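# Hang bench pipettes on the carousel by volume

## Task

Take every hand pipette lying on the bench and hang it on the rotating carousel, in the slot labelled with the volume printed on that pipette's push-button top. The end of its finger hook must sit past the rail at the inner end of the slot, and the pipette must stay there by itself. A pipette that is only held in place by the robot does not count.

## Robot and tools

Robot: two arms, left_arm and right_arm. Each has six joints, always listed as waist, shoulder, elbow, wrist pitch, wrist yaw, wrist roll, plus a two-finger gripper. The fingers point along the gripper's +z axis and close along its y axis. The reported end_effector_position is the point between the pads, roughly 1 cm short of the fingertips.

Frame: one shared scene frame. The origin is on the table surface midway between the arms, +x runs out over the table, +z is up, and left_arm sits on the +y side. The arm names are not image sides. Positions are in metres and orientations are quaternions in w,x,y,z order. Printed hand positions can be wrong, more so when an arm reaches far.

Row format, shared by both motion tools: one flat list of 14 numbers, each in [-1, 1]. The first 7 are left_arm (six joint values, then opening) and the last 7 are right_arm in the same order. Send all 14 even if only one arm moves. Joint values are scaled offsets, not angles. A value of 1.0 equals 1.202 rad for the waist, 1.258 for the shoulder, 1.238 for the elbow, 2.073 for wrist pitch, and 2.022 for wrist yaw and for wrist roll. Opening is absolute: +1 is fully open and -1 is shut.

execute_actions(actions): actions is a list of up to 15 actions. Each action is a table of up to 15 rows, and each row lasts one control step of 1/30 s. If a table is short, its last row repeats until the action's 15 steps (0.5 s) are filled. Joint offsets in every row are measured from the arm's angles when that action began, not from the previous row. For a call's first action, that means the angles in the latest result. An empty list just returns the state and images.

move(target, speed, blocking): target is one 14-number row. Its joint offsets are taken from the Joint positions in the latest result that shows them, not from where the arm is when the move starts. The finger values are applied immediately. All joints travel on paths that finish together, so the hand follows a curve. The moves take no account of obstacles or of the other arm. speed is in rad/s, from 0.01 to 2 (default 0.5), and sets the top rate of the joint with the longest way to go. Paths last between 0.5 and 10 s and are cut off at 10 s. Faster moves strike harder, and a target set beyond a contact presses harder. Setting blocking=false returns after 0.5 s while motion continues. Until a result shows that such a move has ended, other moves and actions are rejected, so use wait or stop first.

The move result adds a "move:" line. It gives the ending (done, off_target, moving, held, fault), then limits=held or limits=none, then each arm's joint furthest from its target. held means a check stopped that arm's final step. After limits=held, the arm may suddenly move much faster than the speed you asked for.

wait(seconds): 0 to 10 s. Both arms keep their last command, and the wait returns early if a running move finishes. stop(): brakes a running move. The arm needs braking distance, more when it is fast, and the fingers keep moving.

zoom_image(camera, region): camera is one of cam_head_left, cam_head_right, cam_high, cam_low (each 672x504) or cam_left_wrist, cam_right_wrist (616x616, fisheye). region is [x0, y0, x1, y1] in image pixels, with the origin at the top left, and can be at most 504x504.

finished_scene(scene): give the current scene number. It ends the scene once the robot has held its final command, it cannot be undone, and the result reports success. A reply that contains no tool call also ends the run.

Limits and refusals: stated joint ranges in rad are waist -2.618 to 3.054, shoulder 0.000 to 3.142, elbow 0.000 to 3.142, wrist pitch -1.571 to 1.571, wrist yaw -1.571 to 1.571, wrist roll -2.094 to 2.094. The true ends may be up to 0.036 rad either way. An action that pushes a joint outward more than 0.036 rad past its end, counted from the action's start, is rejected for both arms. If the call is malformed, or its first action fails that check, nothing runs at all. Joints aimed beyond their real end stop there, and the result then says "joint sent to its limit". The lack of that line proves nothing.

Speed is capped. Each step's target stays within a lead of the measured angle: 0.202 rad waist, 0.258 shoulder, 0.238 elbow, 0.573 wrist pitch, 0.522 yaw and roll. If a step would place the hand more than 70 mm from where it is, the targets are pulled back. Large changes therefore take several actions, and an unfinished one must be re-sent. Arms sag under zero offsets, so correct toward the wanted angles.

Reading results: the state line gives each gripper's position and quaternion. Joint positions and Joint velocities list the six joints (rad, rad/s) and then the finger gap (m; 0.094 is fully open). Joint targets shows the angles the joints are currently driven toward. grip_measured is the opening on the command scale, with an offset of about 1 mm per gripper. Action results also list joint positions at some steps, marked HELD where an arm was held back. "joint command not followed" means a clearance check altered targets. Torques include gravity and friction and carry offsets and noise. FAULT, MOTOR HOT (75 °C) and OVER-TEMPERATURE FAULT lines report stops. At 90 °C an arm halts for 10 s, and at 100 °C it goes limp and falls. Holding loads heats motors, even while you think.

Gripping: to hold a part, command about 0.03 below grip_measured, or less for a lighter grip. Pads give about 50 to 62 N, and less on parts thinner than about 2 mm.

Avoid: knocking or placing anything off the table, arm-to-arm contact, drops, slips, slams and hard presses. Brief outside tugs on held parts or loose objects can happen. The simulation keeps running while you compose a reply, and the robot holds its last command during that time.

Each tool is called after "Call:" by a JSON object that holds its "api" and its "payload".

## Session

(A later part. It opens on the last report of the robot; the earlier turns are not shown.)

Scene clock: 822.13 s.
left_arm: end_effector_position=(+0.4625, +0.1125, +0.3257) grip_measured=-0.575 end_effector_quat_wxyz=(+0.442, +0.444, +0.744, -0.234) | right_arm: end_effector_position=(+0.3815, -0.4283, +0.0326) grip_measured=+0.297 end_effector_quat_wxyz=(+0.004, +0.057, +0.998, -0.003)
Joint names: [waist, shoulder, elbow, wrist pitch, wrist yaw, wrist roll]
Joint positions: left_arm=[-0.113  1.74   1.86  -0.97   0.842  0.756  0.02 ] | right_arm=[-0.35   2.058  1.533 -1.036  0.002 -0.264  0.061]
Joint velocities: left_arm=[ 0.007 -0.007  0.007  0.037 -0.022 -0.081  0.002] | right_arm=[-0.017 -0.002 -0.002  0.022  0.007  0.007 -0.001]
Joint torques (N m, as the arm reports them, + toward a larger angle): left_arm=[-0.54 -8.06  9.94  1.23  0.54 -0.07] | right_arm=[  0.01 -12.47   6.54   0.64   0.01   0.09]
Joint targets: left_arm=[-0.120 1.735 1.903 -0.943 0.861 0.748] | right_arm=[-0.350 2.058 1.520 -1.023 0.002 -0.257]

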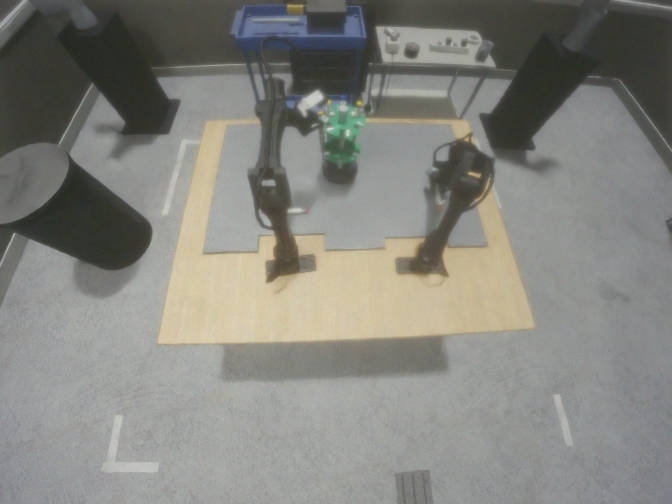

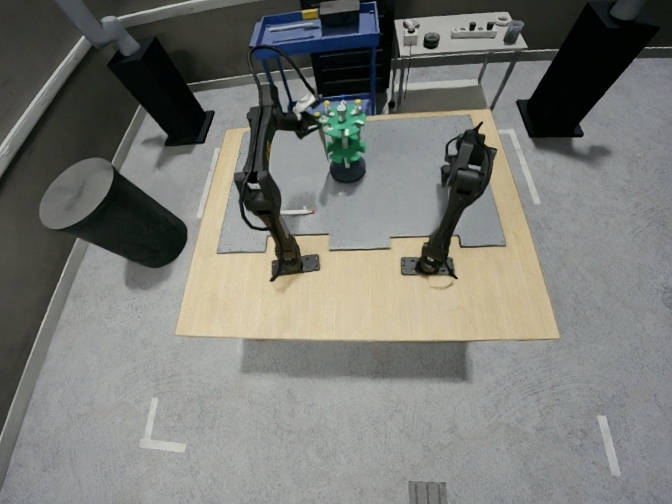

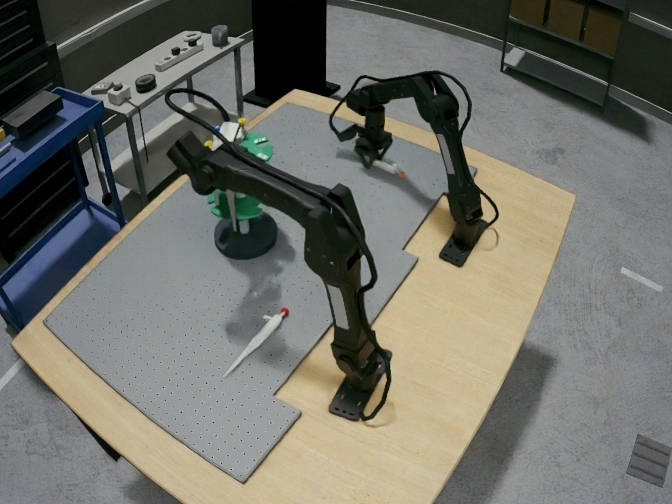

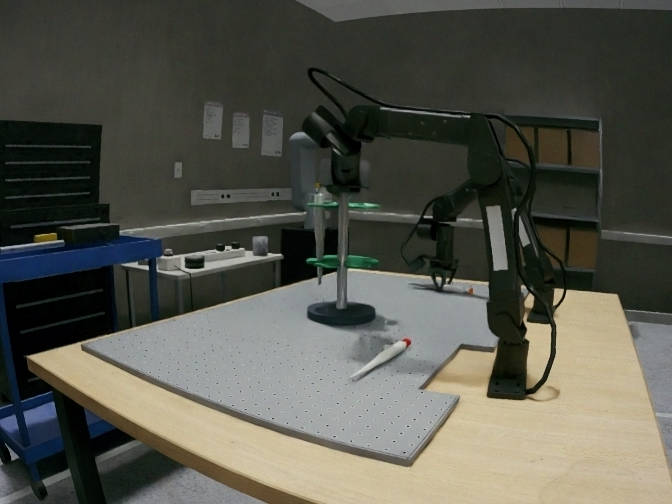

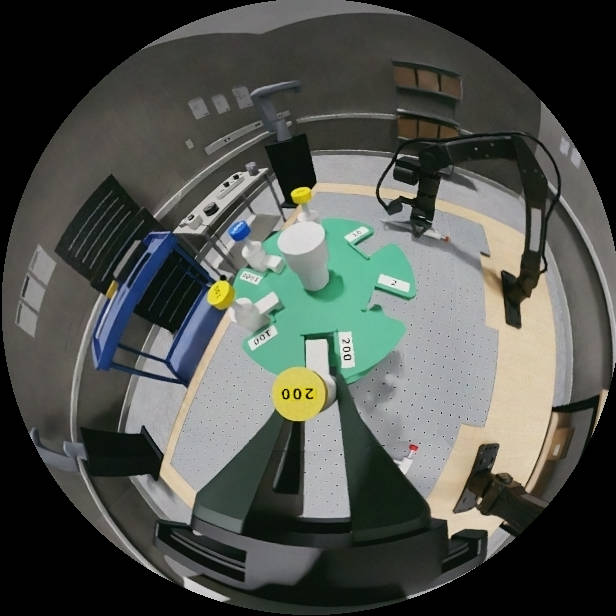

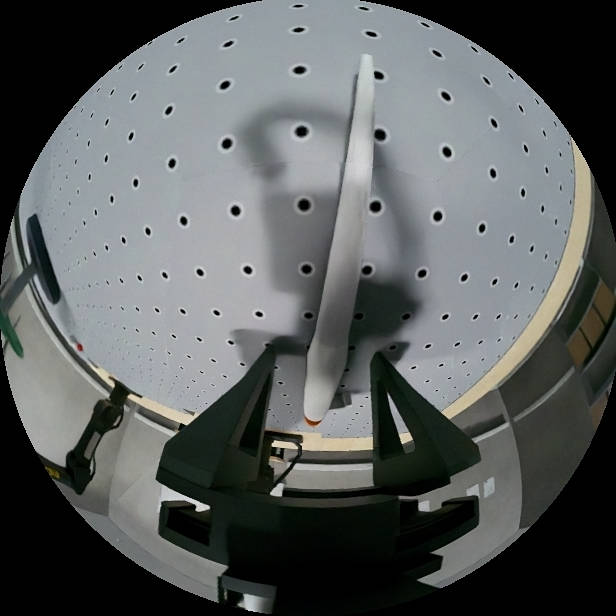

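Call:
{"api": "execute_actions", "payload": {"actions": [[[-0.0058,-0.0023,0.0347,0.0162,0.0065,-0.0086,-0.615,0,0,-0.004,0.006,0,0.002,0.2],[-0.0058,0.0012,0.0347,0.0183,0.0046,-0.0116,-0.615,0,0,-0.004,0.006,0,0.002,0.1],[-0.0082,0.0047,0.0365,0.0207,0.0024,-0.0151,-0.615,0,0,-0.004,0.006,0,0.002,0.0],[-0.013,0.0087,0.0401,0.0231,0.0002,-0.0185,-0.615,0,0,-0.004,0.006,0,0.002,-0.1],[-0.0178,0.0126,0.0438,0.0255,-0.002,-0.022,-0.615,0,0,-0.004,0.006,0,0.002,-0.2],[-0.0233,0.0165,0.0478,0.0279,-0.0042,-0.0254,-0.615,0,0,-0.004,0.006,0,0.002,-0.3],[-0.0287,0.0205,0.0519,0.0303,-0.0063,-0.0288,-0.615,0,0,-0.004,0.006,0,0.002,-0.38],[-0.0341,0.0244,0.056,0.0327,-0.0085,-0.0323,-0.615,0,0,-0.004,0.006,0,0.002,-0.44],[-0.0395,0.0283,0.0601,0.0348,-0.0104,-0.0353,-0.615,0,0,-0.004,0.006,0,0.002,-0.48],[-0.0449,0.0318,0.0641,0.0369,-0.0124,-0.0384,-0.615,0,0,-0.004,0.006,0,0.002,-0.51],[-0.0503,0.0353,0.0682,0.0385,-0.0138,-0.0407,-0.615,0,0,-0.004,0.006,0,0.002,-0.54],[-0.0552,0.038,0.0718,0.0396,-0.0148,-0.0422,-0.615,0,0,-0.004,0.006,0,0.002,-0.56],[-0.06,0.0397,0.0755,0.0396,-0.0148,-0.0422,-0.615,0,0,-0.004,0.006,0,0.002,-0.58],[-0.0636,0.0397,0.0782,0.0396,-0.0148,-0.0422,-0.615,0,0,-0.004,0.006,0,0.002,-0.6],[-0.066,0.0397,0.08,0.0396,-0.0148,-0.0422,-0.615,0,0,-0.004,0.006,0,0.002,-0.6]]]}}

Scene clock: 860.63 s.
left_arm: end_effector_position=(+0.4783, +0.0893, +0.3213) grip_measured=-0.575 end_effector_quat_wxyz=(+0.437, +0.444, +0.746, -0.237) | right_arm: end_effector_position=(+0.3816, -0.4284, +0.0326) grip_measured=-0.569 end_effector_quat_wxyz=(+0.005, +0.057, +0.998, -0.003)
Joint names: [waist, shoulder, elbow, wrist pitch, wrist yaw, wrist roll]
Joint positions: left_arm=[-0.177  1.797  1.908 -0.924  0.801  0.69   0.02 ] | right_arm=[-0.35   2.058  1.533 -1.035  0.002 -0.264  0.02 ]
Joint velocities: left_arm=[-0.129  0.061  0.09   0.066 -0.095 -0.051 -0.001] | right_arm=[ 0.007  0.012 -0.012  0.007 -0.095 -0.007  0.001]
Joint torques (N m, as the arm reports them, + toward a larger angle): left_arm=[-0.62 -9.23 10.17  1.27  0.6  -0.09] | right_arm=[ -0.05 -12.39   7.19   0.62  -0.03   0.07]
Joint targets: left_arm=[-0.193 1.790 1.959 -0.888 0.813 0.671] | right_arm=[-0.350 2.058 1.528 -1.023 0.002 -0.260]
Step readings (joint positions):
0: left_arm=[-0.113 1.740 1.860 -0.970 0.842 0.756] | right_arm=[-0.350 2.058 1.533 -1.036 0.002 -0.264]
1: left_arm=[-0.113 1.740 1.860 -0.970 0.842 0.755] | right_arm=[-0.350 2.058 1.533 -1.036 0.002 -0.264]
2: left_arm=[-0.113 1.740 1.860 -0.968 0.841 0.753] | right_arm=[-0.350 2.058 1.533 -1.036 0.002 -0.264]
4: left_arm=[-0.114 1.741 1.860 -0.963 0.836 0.745] | right_arm=[-0.350 2.058 1.533 -1.036 0.002 -0.264]
8: left_arm=[-0.129 1.760 1.878 -0.949 0.822 0.724] | right_arm=[-0.350 2.058 1.533 -1.036 0.002 -0.264]
15: Joint positions above

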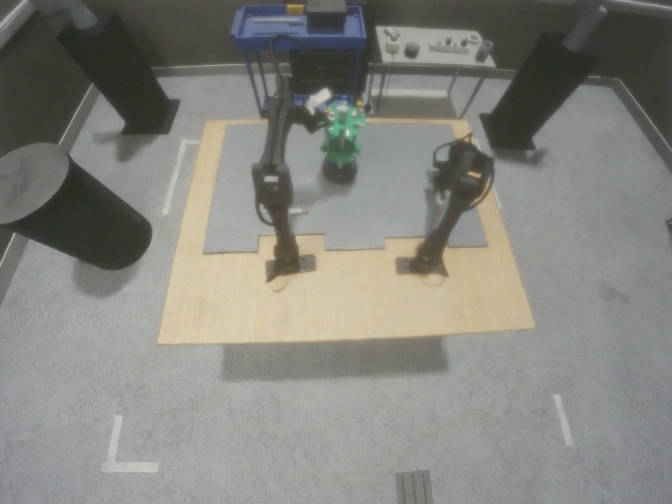

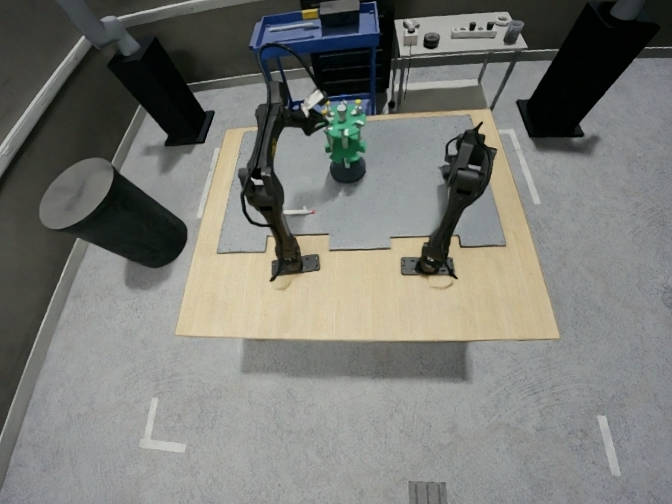

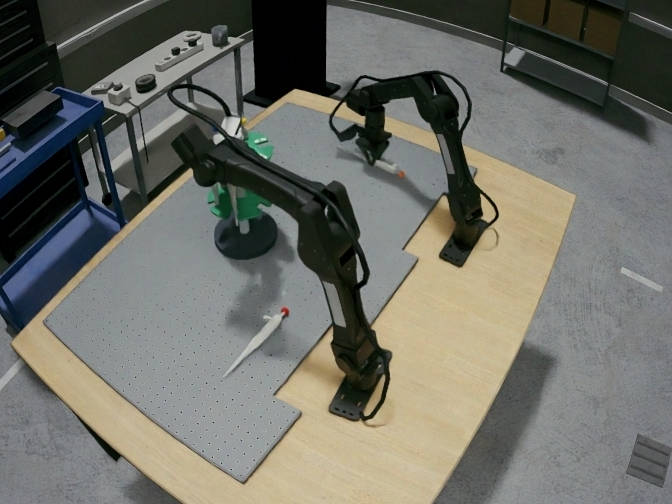

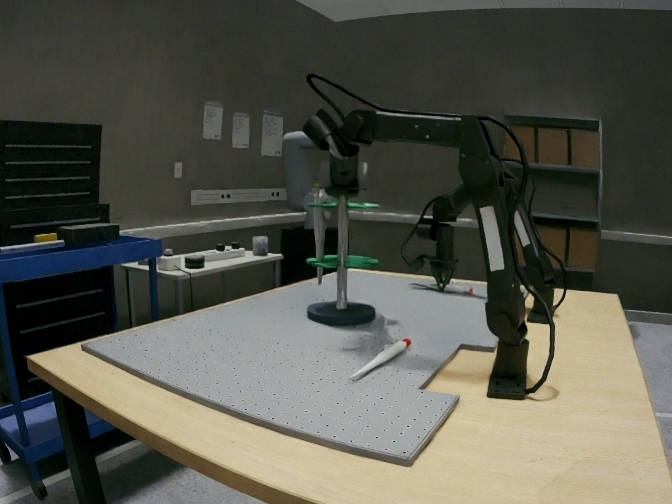

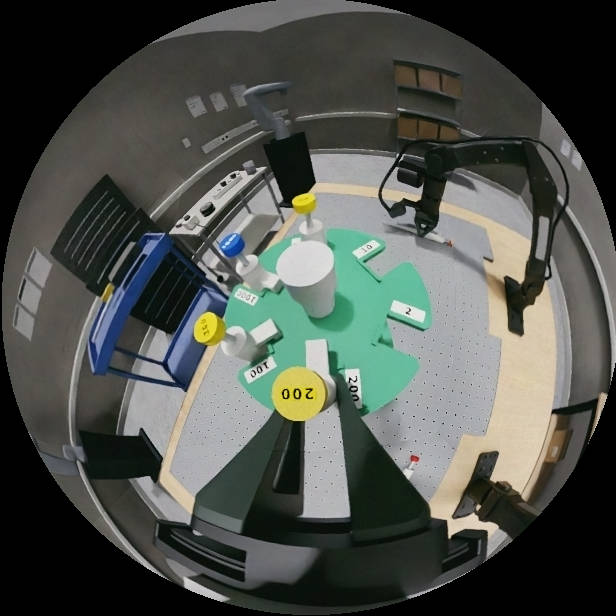

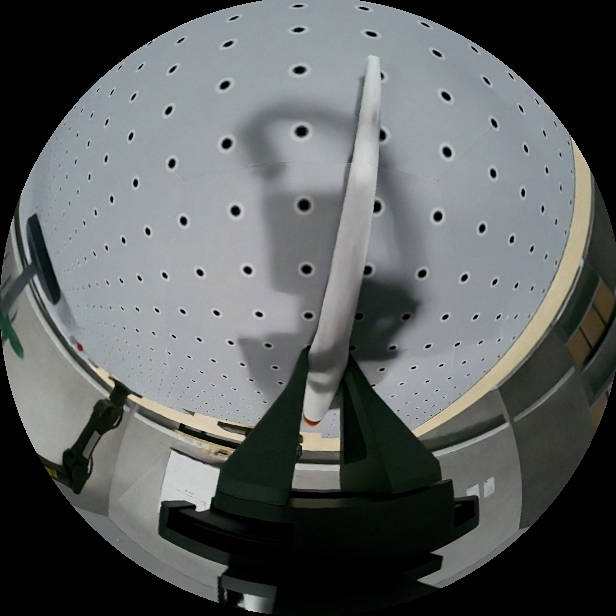

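Call:
{"api": "execute_actions", "payload": {"actions": []}}

Call:
{"api": "zoom_image", "payload": {"camera": "cam_left_wrist", "region": [200, 270, 420, 440]}}

Call:
{"api": "zoom_image", "payload": {"camera": "cam_head_right", "region": [290, 80, 390, 190]}}

Call:
{"api": "zoom_image", "payload": {"camera": "cam_low", "region": [290, 170, 400, 310]}}

Scene clock: 863.97 s.
left_arm: end_effector_position=(+0.4794, +0.0876, +0.3221) grip_measured=-0.575 end_effector_quat_wxyz=(+0.437, +0.442, +0.748, -0.234) | right_arm: end_effector_position=(+0.3816, -0.4284, +0.0326) grip_measured=-0.569 end_effector_quat_wxyz=(+0.005, +0.057, +0.998, -0.003)
Joint names: [waist, shoulder, elbow, wrist pitch, wrist yaw, wrist roll]
Joint positions: left_arm=[-0.184  1.799  1.914 -0.922  0.789  0.68   0.02 ] | right_arm=[-0.35   2.058  1.533 -1.035  0.002 -0.264  0.02 ]
Joint velocities: left_arm=[ 0.007 -0.007 -0.002  0.007 -0.007  0.037 -0.001] | right_arm=[-0.002 -0.017  0.007 -0.051 -0.051  0.037 -0.   ]
Joint torques (N m, as the arm reports them, + toward a larger angle): left_arm=[-0.74 -9.02 10.04  1.34  0.56 -0.08] | right_arm=[ -0.07 -12.41   7.23   0.63  -0.01   0.06]
Joint targets: left_arm=[-0.193 1.790 1.958 -0.888 0.812 0.671] | right_arm=[-0.350 2.058 1.528 -1.023 0.002 -0.260]

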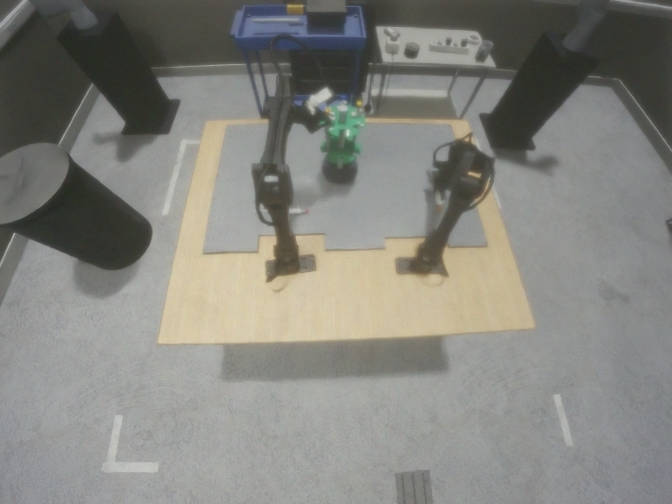

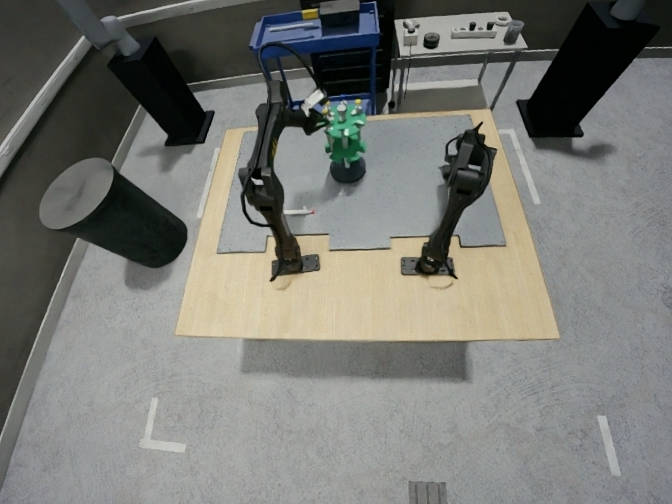

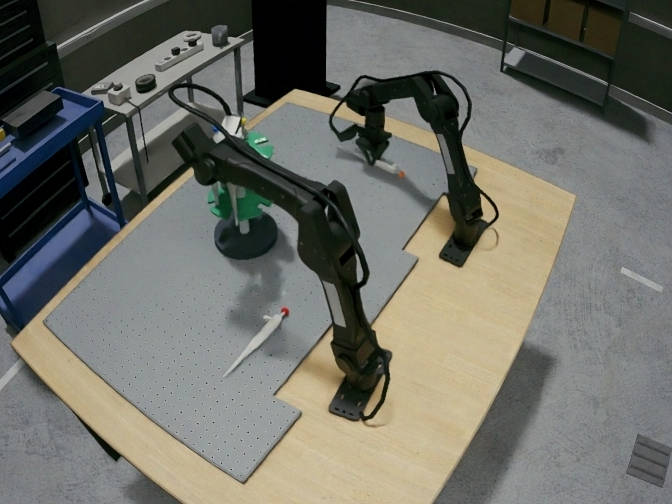

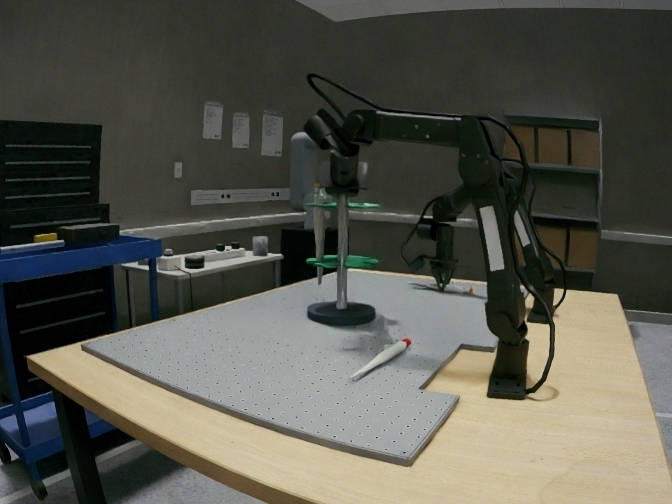

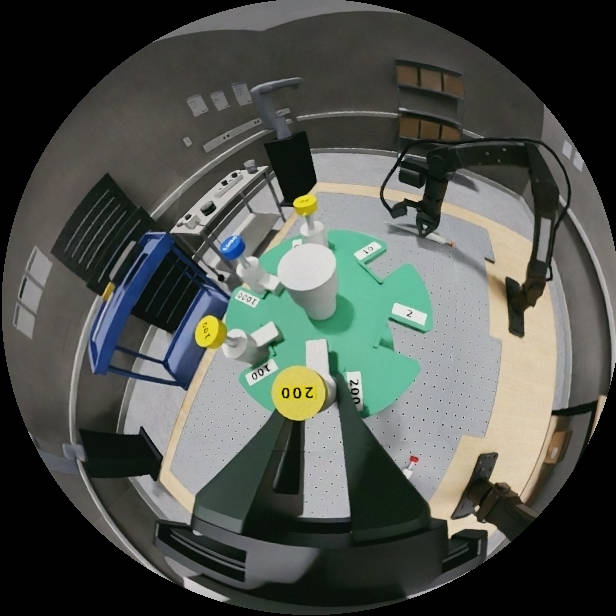

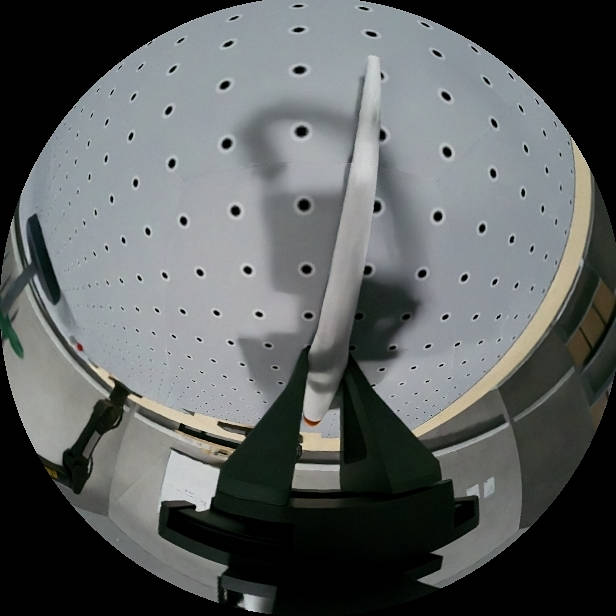

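Region (200, 270, 420, 440) of cam_left_wrist's 616x616 image, scaled by 2.291, with more detail than that image has; it fills the top 389 rows of this view, and the rest is white.

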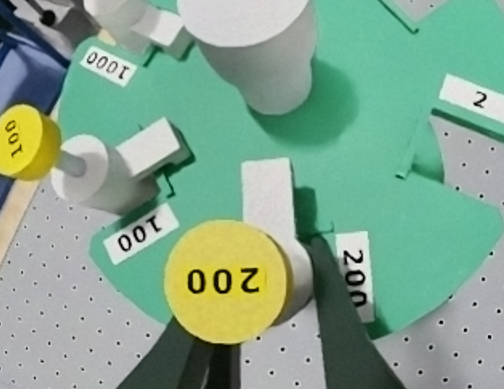

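Region (290, 80, 390, 190) of cam_head_right's 672x504 image, scaled by 4.582, with more detail than that image has; it fills the left 458 columns of this view, and the rest is white.

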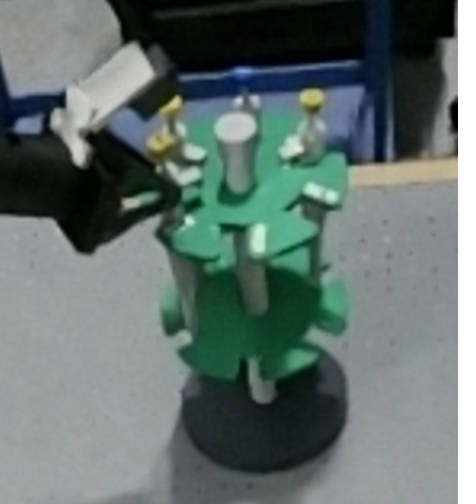

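Region (290, 170, 400, 310) of cam_low's 672x504 image, scaled by 3.600, with more detail than that image has; it fills the left 396 columns of this view, and the rest is white.

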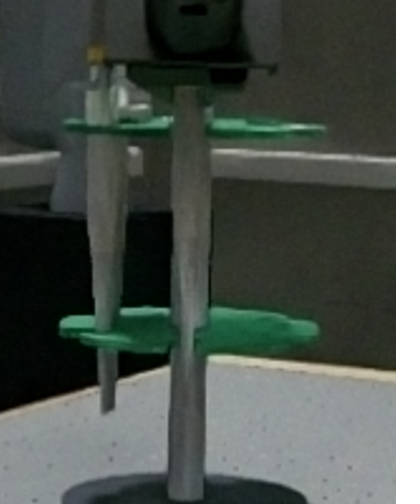

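Call:
{"api": "execute_actions", "payload": {"actions": [[[-0.007,-0.012,0.025,0.0164,0.0114,-0.004,-0.615,0,-0.02,0.004,0.004,0,0,-0.605],[-0.007,-0.016,0.014,0.0164,0.0114,-0.004,-0.615,0,-0.028,0.008,0.0,0,0,-0.605],[-0.007,-0.018,0.004,0.0164,0.0114,-0.004,-0.615,0,-0.037,0.012,-0.005,0,0,-0.605],[-0.007,-0.018,-0.002,0.017,0.0114,-0.004,-0.615,0,-0.047,0.012,-0.011,0,0,-0.605],[-0.007,-0.018,-0.007,0.018,0.0114,-0.004,-0.615,0,-0.058,0.012,-0.018,0,0,-0.605],[-0.007,-0.018,-0.012,0.019,0.0114,-0.004,-0.615,0,-0.07,0.012,-0.025,0,0,-0.605],[-0.007,-0.018,-0.016,0.02,0.0114,-0.004,-0.615,0,-0.082,0.012,-0.033,0,0,-0.605],[-0.007,-0.018,-0.02,0.021,0.0114,-0.004,-0.615,0,-0.094,0.012,-0.041,0,0,-0.605],[-0.007,-0.018,-0.024,0.0217,0.0114,-0.004,-0.615,0,-0.105,0.012,-0.048,0,0,-0.605],[-0.007,-0.018,-0.028,0.0222,0.0114,-0.004,-0.615,0,-0.115,0.012,-0.055,0,0,-0.605],[-0.007,-0.018,-0.031,0.0227,0.0114,-0.004,-0.615,0,-0.124,0.012,-0.061,0,0,-0.605],[-0.007,-0.018,-0.033,0.0227,0.0114,-0.004,-0.615,0,-0.132,0.012,-0.066,0,0,-0.605],[-0.007,-0.018,-0.034,0.0227,0.0114,-0.004,-0.615,0,-0.138,0.012,-0.069,0,0,-0.605],[-0.007,-0.018,-0.034,0.0227,0.0114,-0.004,-0.615,0,-0.142,0.012,-0.071,0,0,-0.605],[-0.007,-0.018,-0.034,0.0227,0.0114,-0.004,-0.615,0,-0.143,0.012,-0.072,0,0,-0.605]]]}}

Scene clock: 898.37 s.
left_arm: end_effector_position=(+0.4791, +0.0876, +0.3107) grip_measured=-0.575 end_effector_quat_wxyz=(+0.428, +0.439, +0.753, -0.239) | right_arm: end_effector_position=(+0.3652, -0.4219, +0.0868) grip_measured=-0.569 end_effector_quat_wxyz=(+0.026, +0.057, +0.998, -0.010)
Joint names: [waist, shoulder, elbow, wrist pitch, wrist yaw, wrist roll]
Joint positions: left_arm=[-0.184  1.799  1.879 -0.91   0.789  0.679  0.02 ] | right_arm=[-0.35   1.905  1.533 -1.142  0.002 -0.264  0.02 ]
Joint velocities: left_arm=[-0.017 -0.012 -0.042  0.066 -0.037  0.022 -0.   ] | right_arm=[-0.012 -0.232 -0.007 -0.286 -0.007 -0.022 -0.001]
Joint torques (N m, as the arm reports them, + toward a larger angle): left_arm=[ -0.78 -10.12   6.32   1.3    0.57  -0.06] | right_arm=[ -0.04 -12.29   9.28   0.5   -0.03   0.01]
Joint targets: left_arm=[-0.193 1.776 1.872 -0.875 0.813 0.672] | right_arm=[-0.350 1.878 1.548 -1.185 0.002 -0.264]
Step readings (joint positions):
0: left_arm=[-0.184 1.799 1.914 -0.922 0.789 0.680] | right_arm=[-0.350 2.058 1.533 -1.035 0.002 -0.264]
1: left_arm=[-0.184 1.799 1.914 -0.922 0.789 0.680] | right_arm=[-0.350 2.058 1.533 -1.035 0.002 -0.264]
2: left_arm=[-0.184 1.799 1.914 -0.922 0.789 0.680] | right_arm=[-0.350 2.058 1.533 -1.035 0.002 -0.264]
4: left_arm=[-0.184 1.799 1.914 -0.922 0.789 0.680] | right_arm=[-0.350 2.054 1.533 -1.037 0.002 -0.264]
8: left_arm=[-0.184 1.799 1.911 -0.919 0.789 0.679] | right_arm=[-0.350 2.013 1.533 -1.065 0.002 -0.264]
15: Joint positions above

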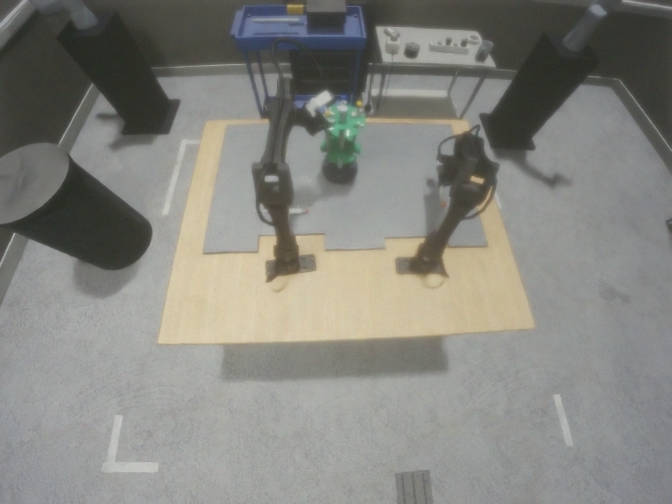

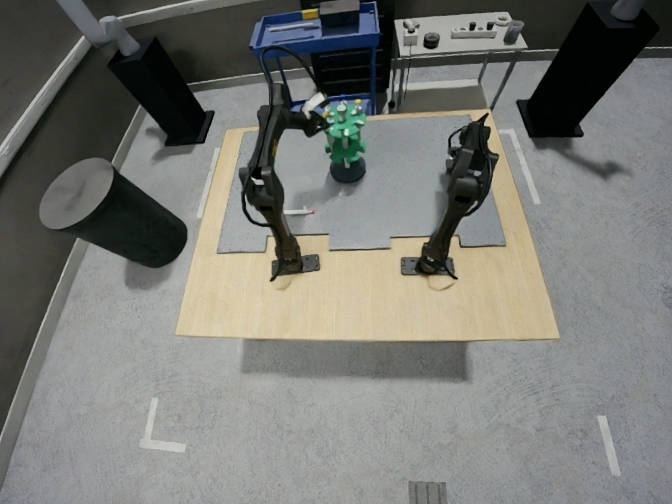

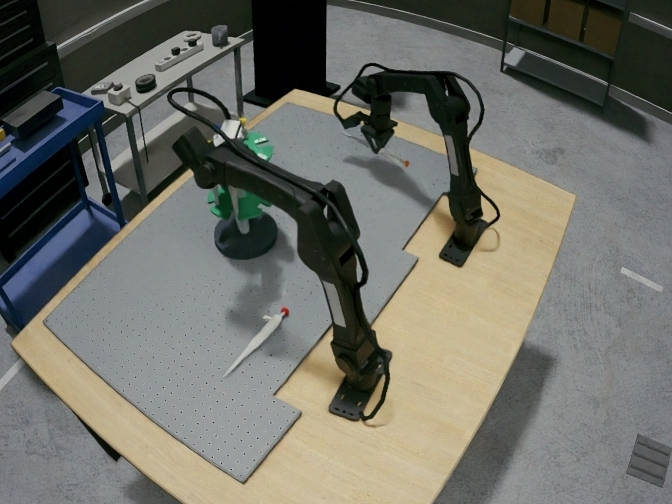

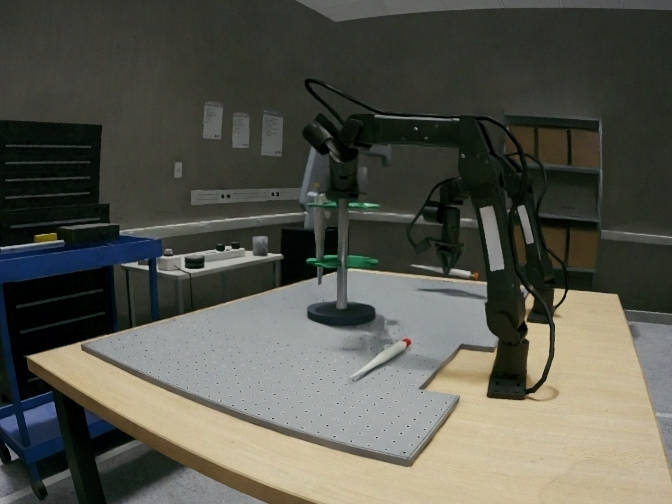

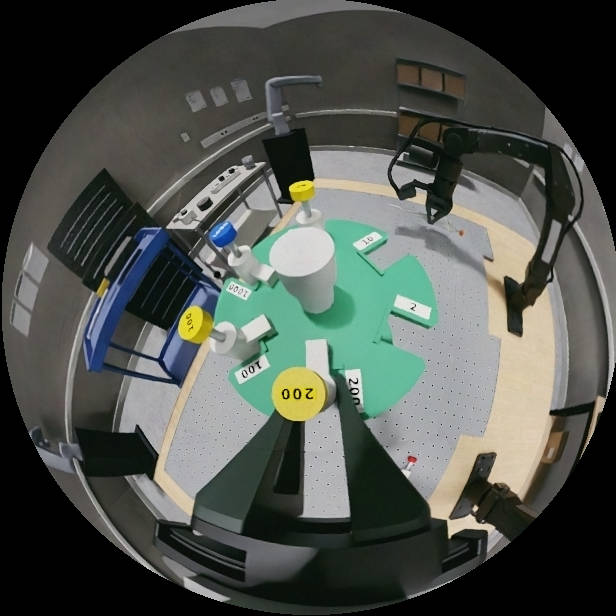

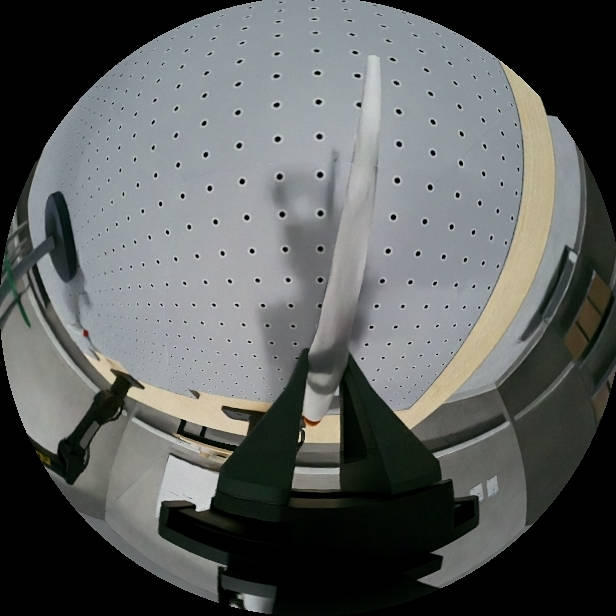

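Call:
{"api": "execute_actions", "payload": {"actions": []}}

Call:
{"api": "zoom_image", "payload": {"camera": "cam_left_wrist", "region": [220, 290, 400, 430]}}

Call:
{"api": "zoom_image", "payload": {"camera": "cam_low", "region": [300, 170, 390, 300]}}

Call:
{"api": "zoom_image", "payload": {"camera": "cam_head_right", "region": [305, 85, 375, 155]}}

Scene clock: 902.77 s.
left_arm: end_effector_position=(+0.4796, +0.0876, +0.3110) grip_measured=-0.575 end_effector_quat_wxyz=(+0.429, +0.440, +0.752, -0.238) | right_arm: end_effector_position=(+0.3577, -0.4189, +0.0896) grip_measured=-0.569 end_effector_quat_wxyz=(+0.015, +0.057, +0.998, -0.006)
Joint names: [waist, shoulder, elbow, wrist pitch, wrist yaw, wrist roll]
Joint positions: left_arm=[-0.184  1.799  1.878 -0.906  0.789  0.679  0.02 ] | right_arm=[-0.35   1.896  1.533 -1.176  0.002 -0.264  0.02 ]
Joint velocities: left_arm=[-0.002  0.012 -0.007  0.007  0.022  0.007 -0.001] | right_arm=[-0.002 -0.007 -0.012 -0.007 -0.022 -0.051 -0.   ]
Joint torques (N m, as the arm reports them, + toward a larger angle): left_arm=[ -0.71 -10.12   6.2    1.3    0.56  -0.06] | right_arm=[ -0.06 -12.62   9.21   0.43  -0.01   0.  ]
Joint targets: left_arm=[-0.193 1.776 1.872 -0.875 0.813 0.672] | right_arm=[-0.350 1.878 1.548 -1.185 0.002 -0.264]

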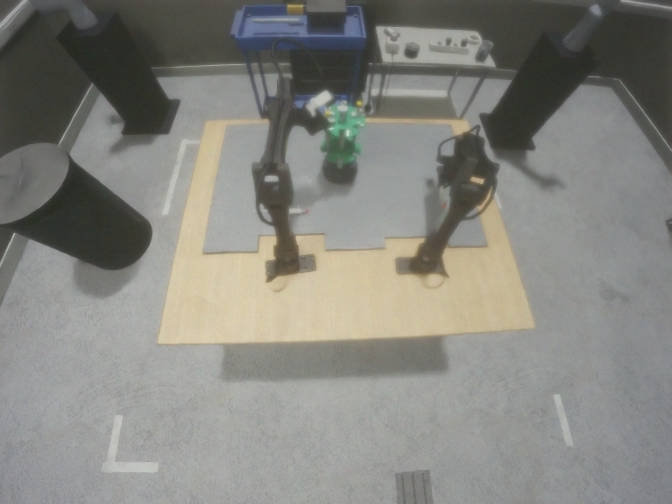

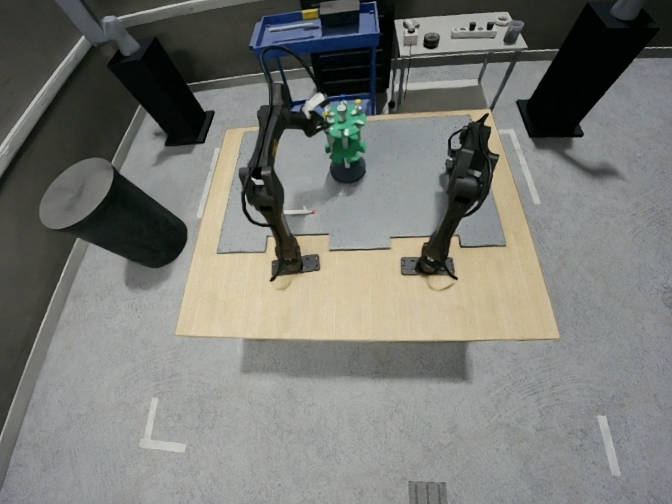

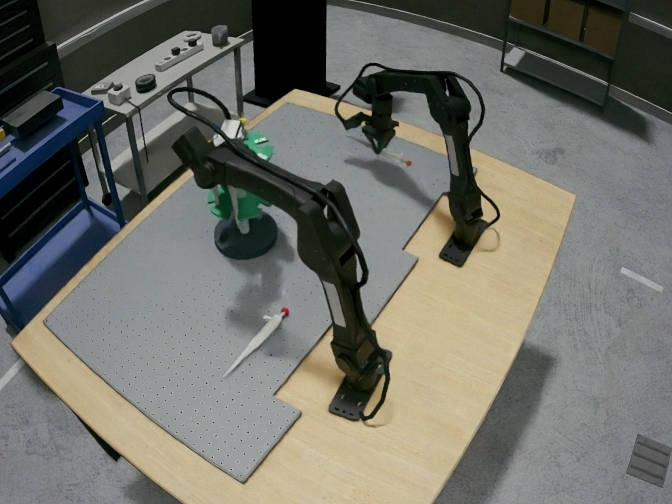

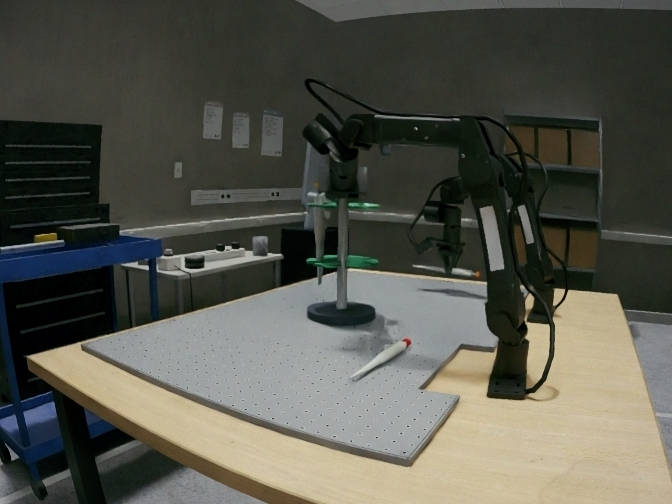

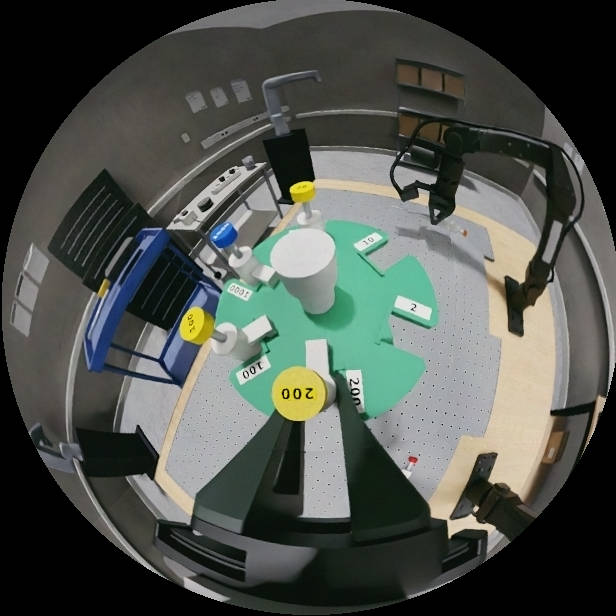

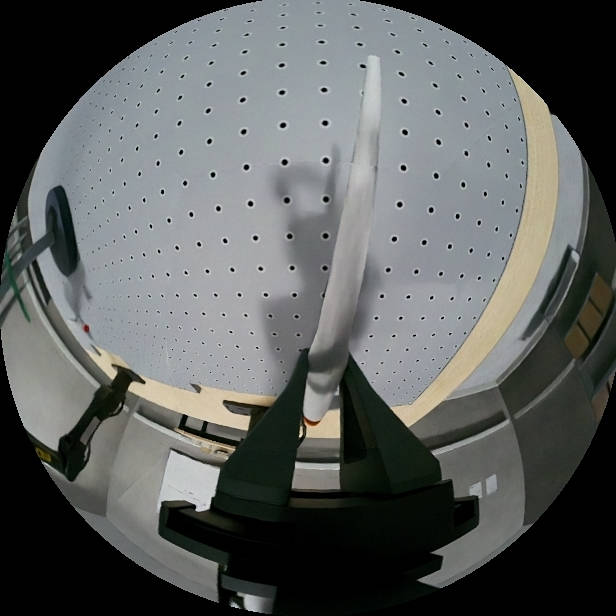

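Region (220, 290, 400, 430) of cam_left_wrist's 616x616 image, scaled by 2.800, with more detail than that image has.

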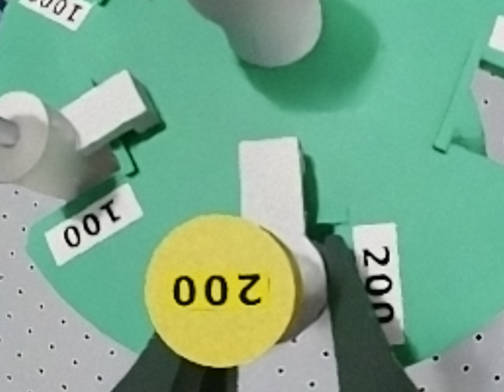

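Region (300, 170, 390, 300) of cam_low's 672x504 image, scaled by 3.877, with more detail than that image has; it fills the left 349 columns of this view, and the rest is white.

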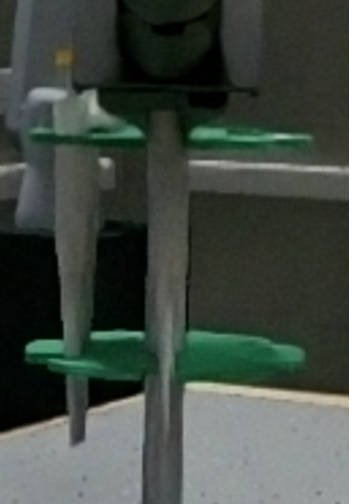

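Region (305, 85, 375, 155) of cam_head_right's 672x504 image, scaled by 7.200, with more detail than that image has.

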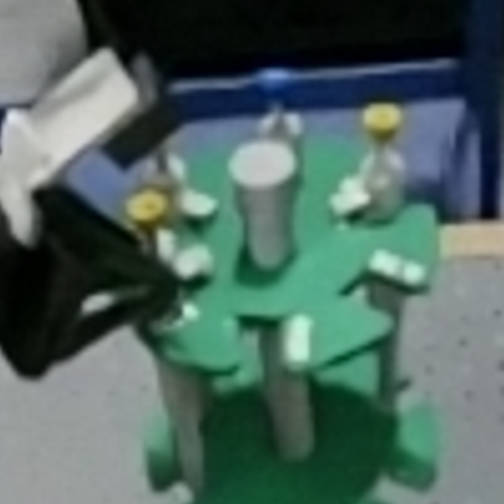

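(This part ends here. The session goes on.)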